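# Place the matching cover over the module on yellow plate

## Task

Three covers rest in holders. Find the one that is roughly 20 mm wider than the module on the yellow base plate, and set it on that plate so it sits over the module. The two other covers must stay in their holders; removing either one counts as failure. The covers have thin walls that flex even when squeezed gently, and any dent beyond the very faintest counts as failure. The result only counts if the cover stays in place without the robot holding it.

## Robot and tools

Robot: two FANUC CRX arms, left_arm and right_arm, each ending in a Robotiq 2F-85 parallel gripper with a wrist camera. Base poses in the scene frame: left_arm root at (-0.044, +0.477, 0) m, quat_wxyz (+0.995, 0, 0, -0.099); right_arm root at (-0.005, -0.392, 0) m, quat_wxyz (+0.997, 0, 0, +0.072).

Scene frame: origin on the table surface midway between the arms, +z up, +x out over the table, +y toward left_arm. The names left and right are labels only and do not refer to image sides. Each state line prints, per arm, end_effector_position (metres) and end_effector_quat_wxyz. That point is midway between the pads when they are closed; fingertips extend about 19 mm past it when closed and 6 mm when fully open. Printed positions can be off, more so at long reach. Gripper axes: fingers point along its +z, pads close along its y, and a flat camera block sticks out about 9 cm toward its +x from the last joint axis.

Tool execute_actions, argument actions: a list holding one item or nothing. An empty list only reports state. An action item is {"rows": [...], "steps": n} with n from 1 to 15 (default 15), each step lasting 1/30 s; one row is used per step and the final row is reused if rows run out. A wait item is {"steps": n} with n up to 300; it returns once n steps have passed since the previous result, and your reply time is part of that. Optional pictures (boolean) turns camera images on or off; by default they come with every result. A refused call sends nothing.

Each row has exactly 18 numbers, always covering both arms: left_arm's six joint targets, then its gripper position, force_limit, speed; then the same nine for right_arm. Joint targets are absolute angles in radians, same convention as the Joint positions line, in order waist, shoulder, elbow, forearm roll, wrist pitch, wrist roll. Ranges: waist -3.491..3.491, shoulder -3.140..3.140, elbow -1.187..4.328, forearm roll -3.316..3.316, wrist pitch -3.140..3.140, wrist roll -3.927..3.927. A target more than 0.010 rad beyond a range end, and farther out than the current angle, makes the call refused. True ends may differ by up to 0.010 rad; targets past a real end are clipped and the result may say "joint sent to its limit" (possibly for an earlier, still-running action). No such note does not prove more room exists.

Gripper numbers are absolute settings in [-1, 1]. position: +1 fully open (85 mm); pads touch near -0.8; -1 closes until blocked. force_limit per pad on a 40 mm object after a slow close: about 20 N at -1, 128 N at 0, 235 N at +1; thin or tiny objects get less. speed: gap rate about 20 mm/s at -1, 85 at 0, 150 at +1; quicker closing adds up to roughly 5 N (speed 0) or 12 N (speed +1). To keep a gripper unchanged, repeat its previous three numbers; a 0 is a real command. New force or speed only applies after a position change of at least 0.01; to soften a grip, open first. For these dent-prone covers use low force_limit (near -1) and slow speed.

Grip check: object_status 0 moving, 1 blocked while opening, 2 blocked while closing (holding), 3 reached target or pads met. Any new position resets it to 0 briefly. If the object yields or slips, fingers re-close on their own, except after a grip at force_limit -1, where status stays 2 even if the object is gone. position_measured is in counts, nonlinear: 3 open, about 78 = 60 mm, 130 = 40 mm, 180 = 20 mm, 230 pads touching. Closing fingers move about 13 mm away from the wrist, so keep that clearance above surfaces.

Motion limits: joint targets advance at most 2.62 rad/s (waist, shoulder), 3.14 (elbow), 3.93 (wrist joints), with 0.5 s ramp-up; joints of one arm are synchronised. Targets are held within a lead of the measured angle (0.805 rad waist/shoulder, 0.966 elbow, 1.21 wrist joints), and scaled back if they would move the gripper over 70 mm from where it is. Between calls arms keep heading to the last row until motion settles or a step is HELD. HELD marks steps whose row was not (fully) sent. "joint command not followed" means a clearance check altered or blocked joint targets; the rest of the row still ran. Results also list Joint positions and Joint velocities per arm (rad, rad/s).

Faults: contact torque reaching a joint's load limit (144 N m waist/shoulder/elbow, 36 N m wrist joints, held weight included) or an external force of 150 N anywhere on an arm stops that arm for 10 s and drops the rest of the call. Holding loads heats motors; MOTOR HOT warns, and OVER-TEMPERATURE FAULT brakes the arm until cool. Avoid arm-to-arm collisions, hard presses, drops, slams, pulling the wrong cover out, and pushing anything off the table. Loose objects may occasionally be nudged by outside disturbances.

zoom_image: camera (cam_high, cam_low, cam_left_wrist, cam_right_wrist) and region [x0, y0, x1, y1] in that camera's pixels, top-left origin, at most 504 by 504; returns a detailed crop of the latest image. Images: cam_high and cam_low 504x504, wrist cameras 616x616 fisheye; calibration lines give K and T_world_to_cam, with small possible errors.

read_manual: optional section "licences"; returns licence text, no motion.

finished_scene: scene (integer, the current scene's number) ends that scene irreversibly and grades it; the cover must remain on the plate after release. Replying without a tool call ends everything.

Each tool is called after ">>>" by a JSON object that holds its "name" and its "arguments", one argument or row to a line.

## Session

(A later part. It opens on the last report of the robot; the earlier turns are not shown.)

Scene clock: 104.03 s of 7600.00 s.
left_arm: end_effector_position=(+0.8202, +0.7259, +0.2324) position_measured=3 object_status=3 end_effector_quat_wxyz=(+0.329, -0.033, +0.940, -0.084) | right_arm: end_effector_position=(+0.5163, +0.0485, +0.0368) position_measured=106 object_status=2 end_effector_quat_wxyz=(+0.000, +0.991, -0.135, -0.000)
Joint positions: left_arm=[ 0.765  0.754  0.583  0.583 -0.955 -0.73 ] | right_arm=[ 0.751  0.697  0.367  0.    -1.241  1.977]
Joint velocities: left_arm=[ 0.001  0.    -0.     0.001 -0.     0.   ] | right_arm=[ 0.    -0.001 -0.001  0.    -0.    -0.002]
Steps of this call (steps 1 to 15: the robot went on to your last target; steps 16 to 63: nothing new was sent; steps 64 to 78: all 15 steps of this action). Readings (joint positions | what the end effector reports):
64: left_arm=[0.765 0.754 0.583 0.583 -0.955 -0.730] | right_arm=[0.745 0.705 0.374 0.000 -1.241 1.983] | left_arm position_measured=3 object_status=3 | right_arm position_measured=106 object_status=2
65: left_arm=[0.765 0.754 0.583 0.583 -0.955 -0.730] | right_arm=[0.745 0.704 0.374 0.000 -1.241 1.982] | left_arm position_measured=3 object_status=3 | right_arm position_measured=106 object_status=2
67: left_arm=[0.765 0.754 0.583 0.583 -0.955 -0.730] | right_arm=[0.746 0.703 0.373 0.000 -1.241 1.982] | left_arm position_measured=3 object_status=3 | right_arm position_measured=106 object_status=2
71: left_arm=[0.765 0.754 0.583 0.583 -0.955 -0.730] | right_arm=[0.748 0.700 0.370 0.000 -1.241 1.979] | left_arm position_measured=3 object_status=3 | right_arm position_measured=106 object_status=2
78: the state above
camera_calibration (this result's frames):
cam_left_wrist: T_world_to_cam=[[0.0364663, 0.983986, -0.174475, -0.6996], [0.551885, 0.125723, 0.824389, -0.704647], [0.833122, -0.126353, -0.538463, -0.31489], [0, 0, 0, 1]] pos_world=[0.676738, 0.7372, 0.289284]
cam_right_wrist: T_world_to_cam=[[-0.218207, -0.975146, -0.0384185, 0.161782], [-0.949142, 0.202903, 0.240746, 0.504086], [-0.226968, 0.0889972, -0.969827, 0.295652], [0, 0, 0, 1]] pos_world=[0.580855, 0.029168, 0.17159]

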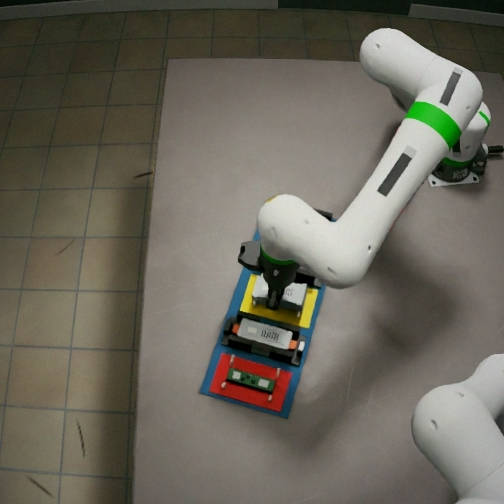

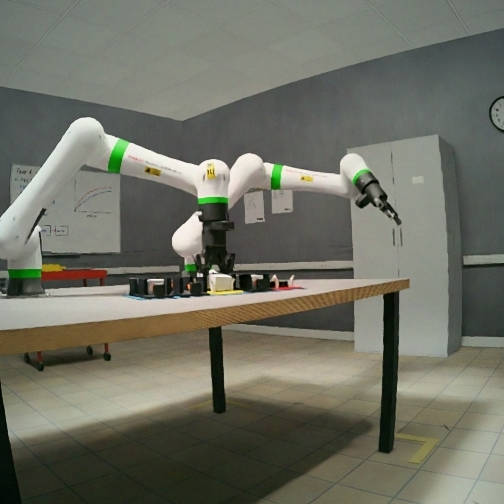

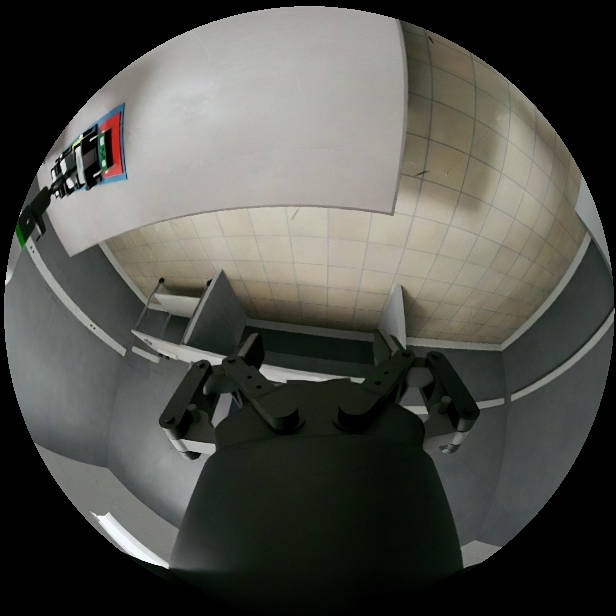

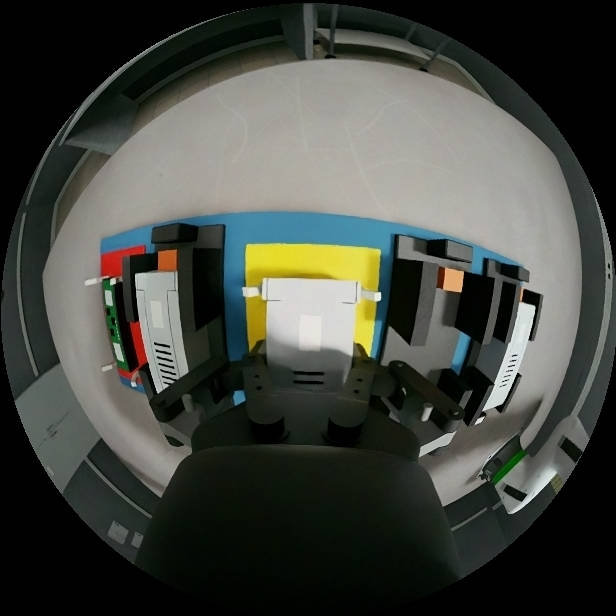

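>>> {"name": "execute_actions", "arguments": {
  "actions": [
    {"rows":[[0.765,0.754,0.583,0.583,-0.955,-0.73,1,-1,0,0.7506,0.697,0.367,0,-1.2408,1.977,0.4,-1,-0.5]],"steps":15}
  ]
}}

>>> {"name": "zoom_image", "arguments": {
  "camera": "cam_low",
  "region": [170,240,270,310]
}}

>>> {"name": "zoom_image", "arguments": {
  "camera": "cam_high",
  "region": [220,250,340,350]
}}

Scene clock: 105.33 s of 7600.00 s.
left_arm: end_effector_position=(+0.8202, +0.7259, +0.2324) position_measured=3 object_status=3 end_effector_quat_wxyz=(+0.329, -0.033, +0.940, -0.084) | right_arm: end_effector_position=(+0.5162, +0.0486, +0.0369) position_measured=78 object_status=0 end_effector_quat_wxyz=(-0.000, +0.991, -0.135, +0.000)
Joint positions: left_arm=[ 0.765  0.754  0.583  0.583 -0.955 -0.73 ] | right_arm=[ 0.751  0.697  0.367 -0.    -1.241  1.977]
Joint velocities: left_arm=[ 0.001  0.001  0.001 -0.    -0.001  0.001] | right_arm=[ 0.    -0.     0.     0.001 -0.    -0.   ]
Steps of this call (steps 1 to 15: the robot went on to your last target; steps 16 to 24: nothing new was sent; steps 25 to 39: all 15 steps of this action). Readings (joint positions | what the end effector reports):
25: left_arm=[0.765 0.754 0.583 0.583 -0.955 -0.730] | right_arm=[0.751 0.697 0.367 0.000 -1.241 1.977] | left_arm position_measured=3 object_status=3 | right_arm position_measured=106 object_status=0
26: left_arm=[0.765 0.754 0.583 0.583 -0.955 -0.730] | right_arm=[0.751 0.697 0.367 0.000 -1.241 1.977] | left_arm position_measured=3 object_status=3 | right_arm position_measured=106 object_status=0
28: left_arm=[0.765 0.754 0.583 0.583 -0.955 -0.730] | right_arm=[0.751 0.697 0.367 0.000 -1.241 1.977] | left_arm position_measured=3 object_status=3 | right_arm position_measured=99 object_status=0
32: left_arm=[0.765 0.754 0.583 0.583 -0.955 -0.730] | right_arm=[0.751 0.697 0.367 -0.000 -1.241 1.977] | left_arm position_measured=3 object_status=3 | right_arm position_measured=82 object_status=0
39: the state above
camera_calibration (this result's frames):
cam_left_wrist: T_world_to_cam=[[0.0364662, 0.983986, -0.174475, -0.6996], [0.551885, 0.125723, 0.824389, -0.704647], [0.833122, -0.126352, -0.538463, -0.31489], [0, 0, 0, 1]] pos_world=[0.676738, 0.7372, 0.289284]
cam_right_wrist: T_world_to_cam=[[-0.218165, -0.975153, -0.0384845, 0.161799], [-0.949157, 0.202848, 0.240735, 0.50403], [-0.226947, 0.0890477, -0.969828, 0.295675], [0, 0, 0, 1]] pos_world=[0.580805, 0.0292081, 0.171643]

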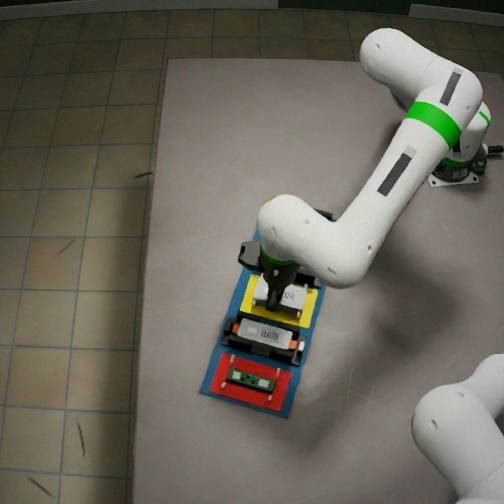

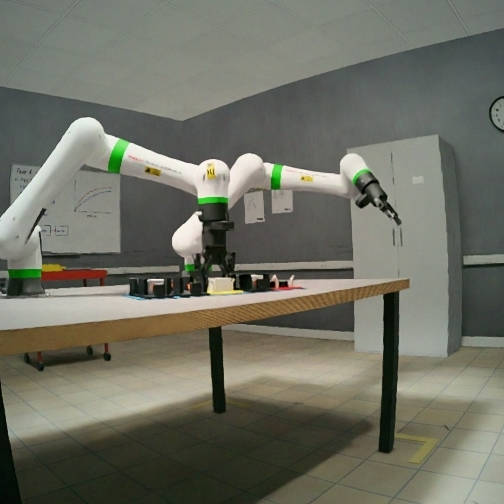

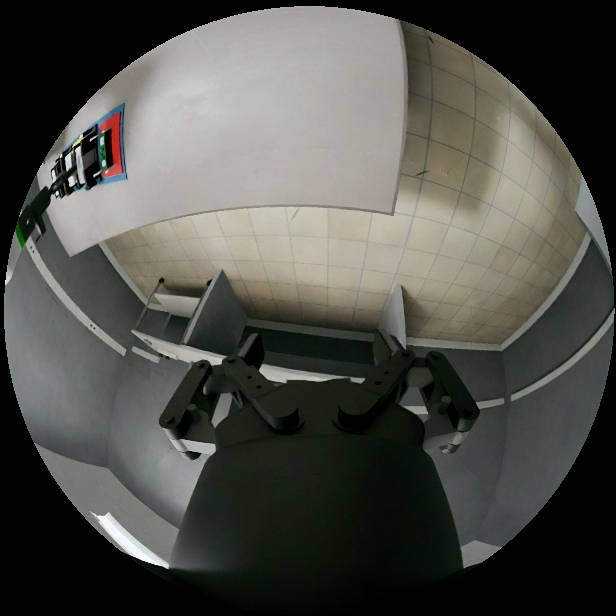

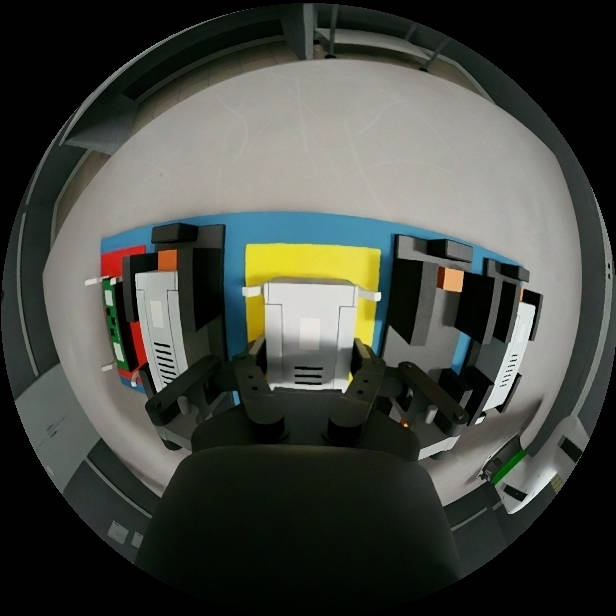

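Region (170, 240, 270, 310) of cam_low's 504x504 image, scaled by 5.040, with more detail than that image has; it fills the top 353 rows of this view, and the rest is white.

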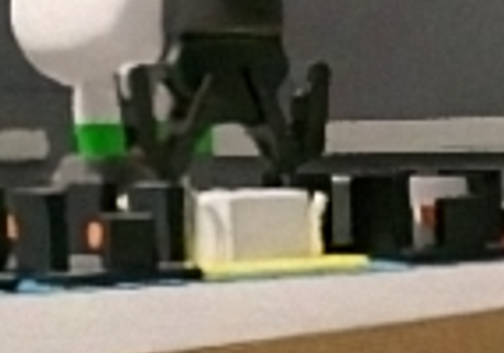

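Region (220, 250, 340, 350) of cam_high's 504x504 image, scaled by 4.200, with more detail than that image has.

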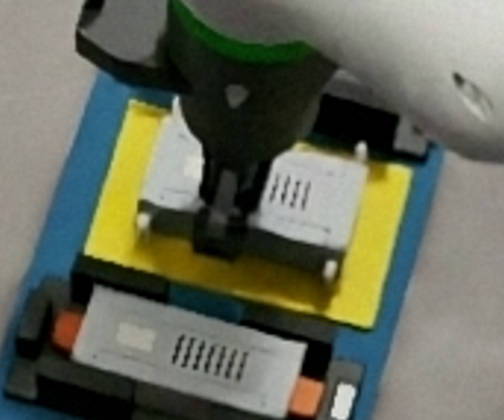

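Dropped level and seated. Retreat.

>>> {"name": "execute_actions", "arguments": {
  "actions": [
    {"rows":[[0.765,0.754,0.583,0.583,-0.955,-0.73,1,-1,0,0.7506,0.697,0.367,0,-1.2408,1.977,0.5,-1,-0.5],[0.765,0.754,0.583,0.583,-0.955,-0.73,1,-1,0,0.7506,0.697,0.367,0,-1.2408,1.977,0.5,-1,-0.5],[0.765,0.754,0.583,0.583,-0.955,-0.73,1,-1,0,0.7506,0.697,0.367,0,-1.2408,1.977,0.5,-1,-0.5],[0.765,0.754,0.583,0.583,-0.955,-0.73,1,-1,0,0.7506,0.68,0.40,0,-1.291,1.977,0.5,-1,-0.5],[0.765,0.754,0.583,0.583,-0.955,-0.73,1,-1,0,0.7506,0.68,0.40,0,-1.291,1.977,0.5,-1,-0.5],[0.765,0.754,0.583,0.583,-0.955,-0.73,1,-1,0,0.7506,0.68,0.40,0,-1.291,1.977,0.5,-1,-0.5],[0.765,0.754,0.583,0.583,-0.955,-0.73,1,-1,0,0.7506,0.62,0.50,0,-1.45,1.977,0.5,-1,-0.5]],"steps":15}
  ]
}}

>>> {"name": "zoom_image", "arguments": {
  "camera": "cam_high",
  "region": [220,230,340,350]
}}

>>> {"name": "zoom_image", "arguments": {
  "camera": "cam_low",
  "region": [170,240,270,310]
}}

Scene clock: 106.87 s of 7600.00 s.
left_arm: end_effector_position=(+0.8202, +0.7259, +0.2324) position_measured=3 object_status=3 end_effector_quat_wxyz=(+0.329, -0.033, +0.940, -0.084) | right_arm: end_effector_position=(+0.5135, +0.0450, +0.1437) position_measured=66 object_status=3 end_effector_quat_wxyz=(-0.001, +0.991, -0.135, +0.000)
Joint positions: left_arm=[ 0.765  0.754  0.583  0.583 -0.955 -0.73 ] | right_arm=[ 0.751  0.62   0.499  0.    -1.449  1.977]
Joint velocities: left_arm=[0.001 0.001 0.002 0.001 0.    0.   ] | right_arm=[-0.001 -0.011  0.026 -0.    -0.049  0.002]
Steps of this call (steps 1 to 15: the robot went on to your last target; steps 16 to 31: nothing new was sent; steps 32 to 46: all 15 steps of this action). Readings (joint positions | what the end effector reports):
32: left_arm=[0.765 0.754 0.583 0.583 -0.955 -0.730] | right_arm=[0.751 0.697 0.367 -0.000 -1.241 1.977] | left_arm position_measured=3 object_status=3 | right_arm position_measured=78 object_status=0
33: left_arm=[0.765 0.754 0.583 0.583 -0.955 -0.730] | right_arm=[0.751 0.697 0.367 -0.000 -1.241 1.977] | left_arm position_measured=3 object_status=3 | right_arm position_measured=77 object_status=0
35: left_arm=[0.765 0.754 0.583 0.583 -0.955 -0.730] | right_arm=[0.751 0.697 0.367 -0.000 -1.241 1.977] | left_arm position_measured=3 object_status=3 | right_arm position_measured=71 object_status=0
39: left_arm=[0.765 0.754 0.583 0.583 -0.955 -0.730] | right_arm=[0.751 0.677 0.406 -0.000 -1.301 1.977] | left_arm position_measured=3 object_status=3 | right_arm position_measured=67 object_status=0
46: the state above
camera_calibration (this result's frames):
cam_left_wrist: T_world_to_cam=[[0.0364663, 0.983986, -0.174475, -0.6996], [0.551885, 0.125723, 0.824389, -0.704647], [0.833122, -0.126352, -0.538463, -0.31489], [0, 0, 0, 1]] pos_world=[0.676738, 0.7372, 0.289284]
cam_right_wrist: T_world_to_cam=[[-0.218154, -0.975106, -0.0397147, 0.162053], [-0.949381, 0.202622, 0.240042, 0.476639], [-0.226019, 0.0900705, -0.96995, 0.398463], [0, 0, 0, 1]] pos_world=[0.577925, 0.0255516, 0.278512]

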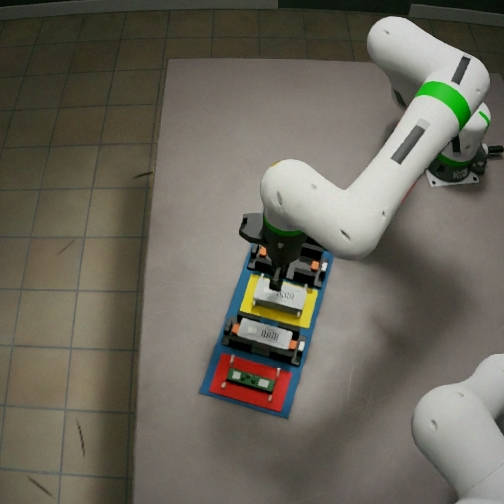

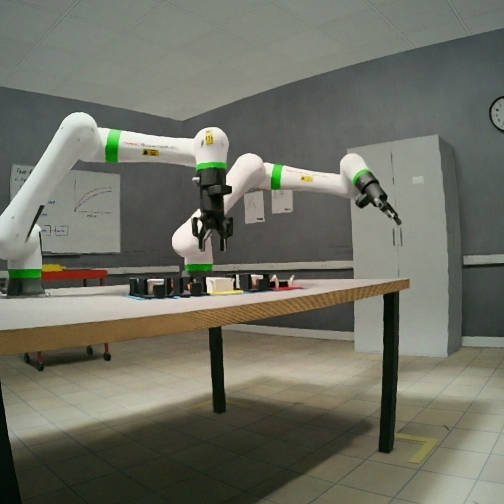

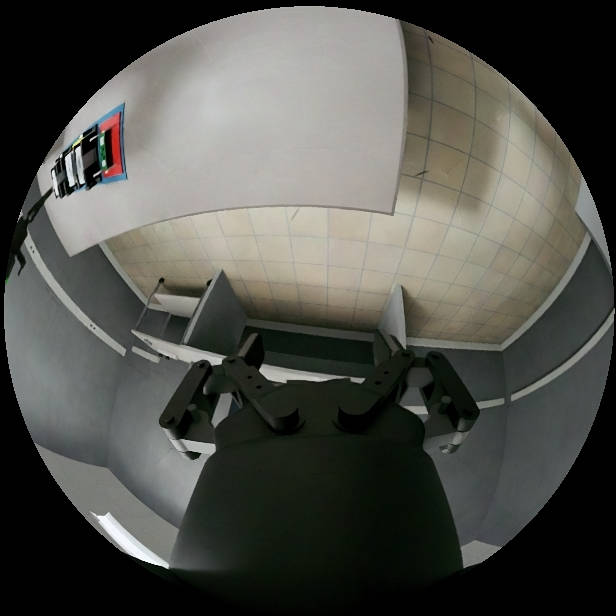

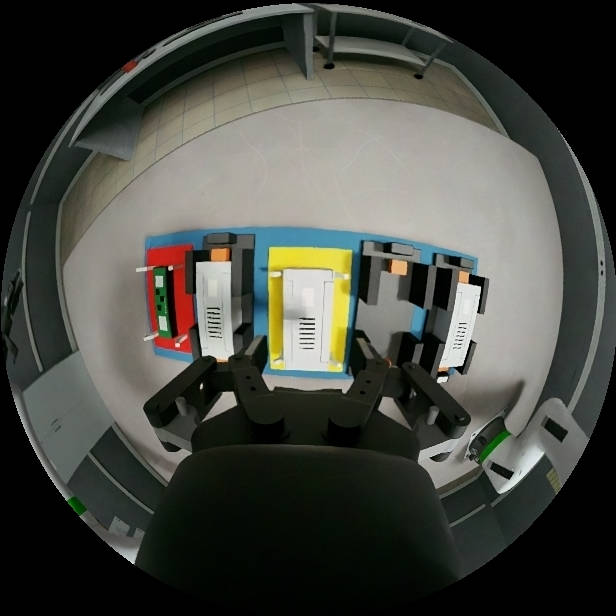

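Region (220, 230, 340, 350) of cam_high's 504x504 image, scaled by 4.200, with more detail than that image has.

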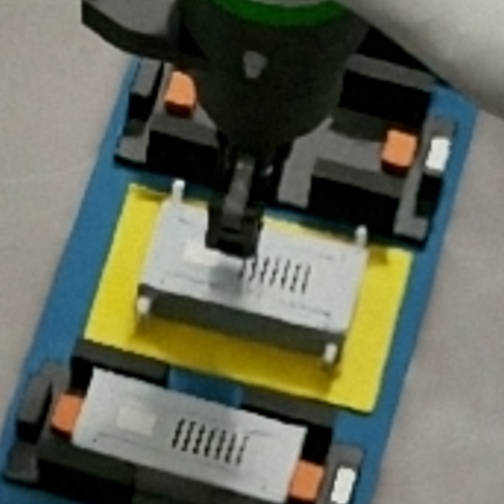

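Region (170, 240, 270, 310) of cam_low's 504x504 image, scaled by 5.040, with more detail than that image has; it fills the top 353 rows of this view, and the rest is white.

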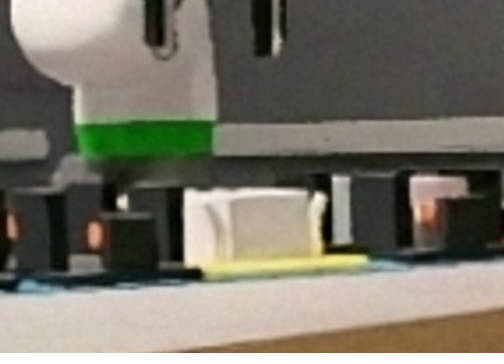

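>>> {"name": "finished_scene", "arguments": {
  "scene": 2
}}

The scene is finished: the task was done.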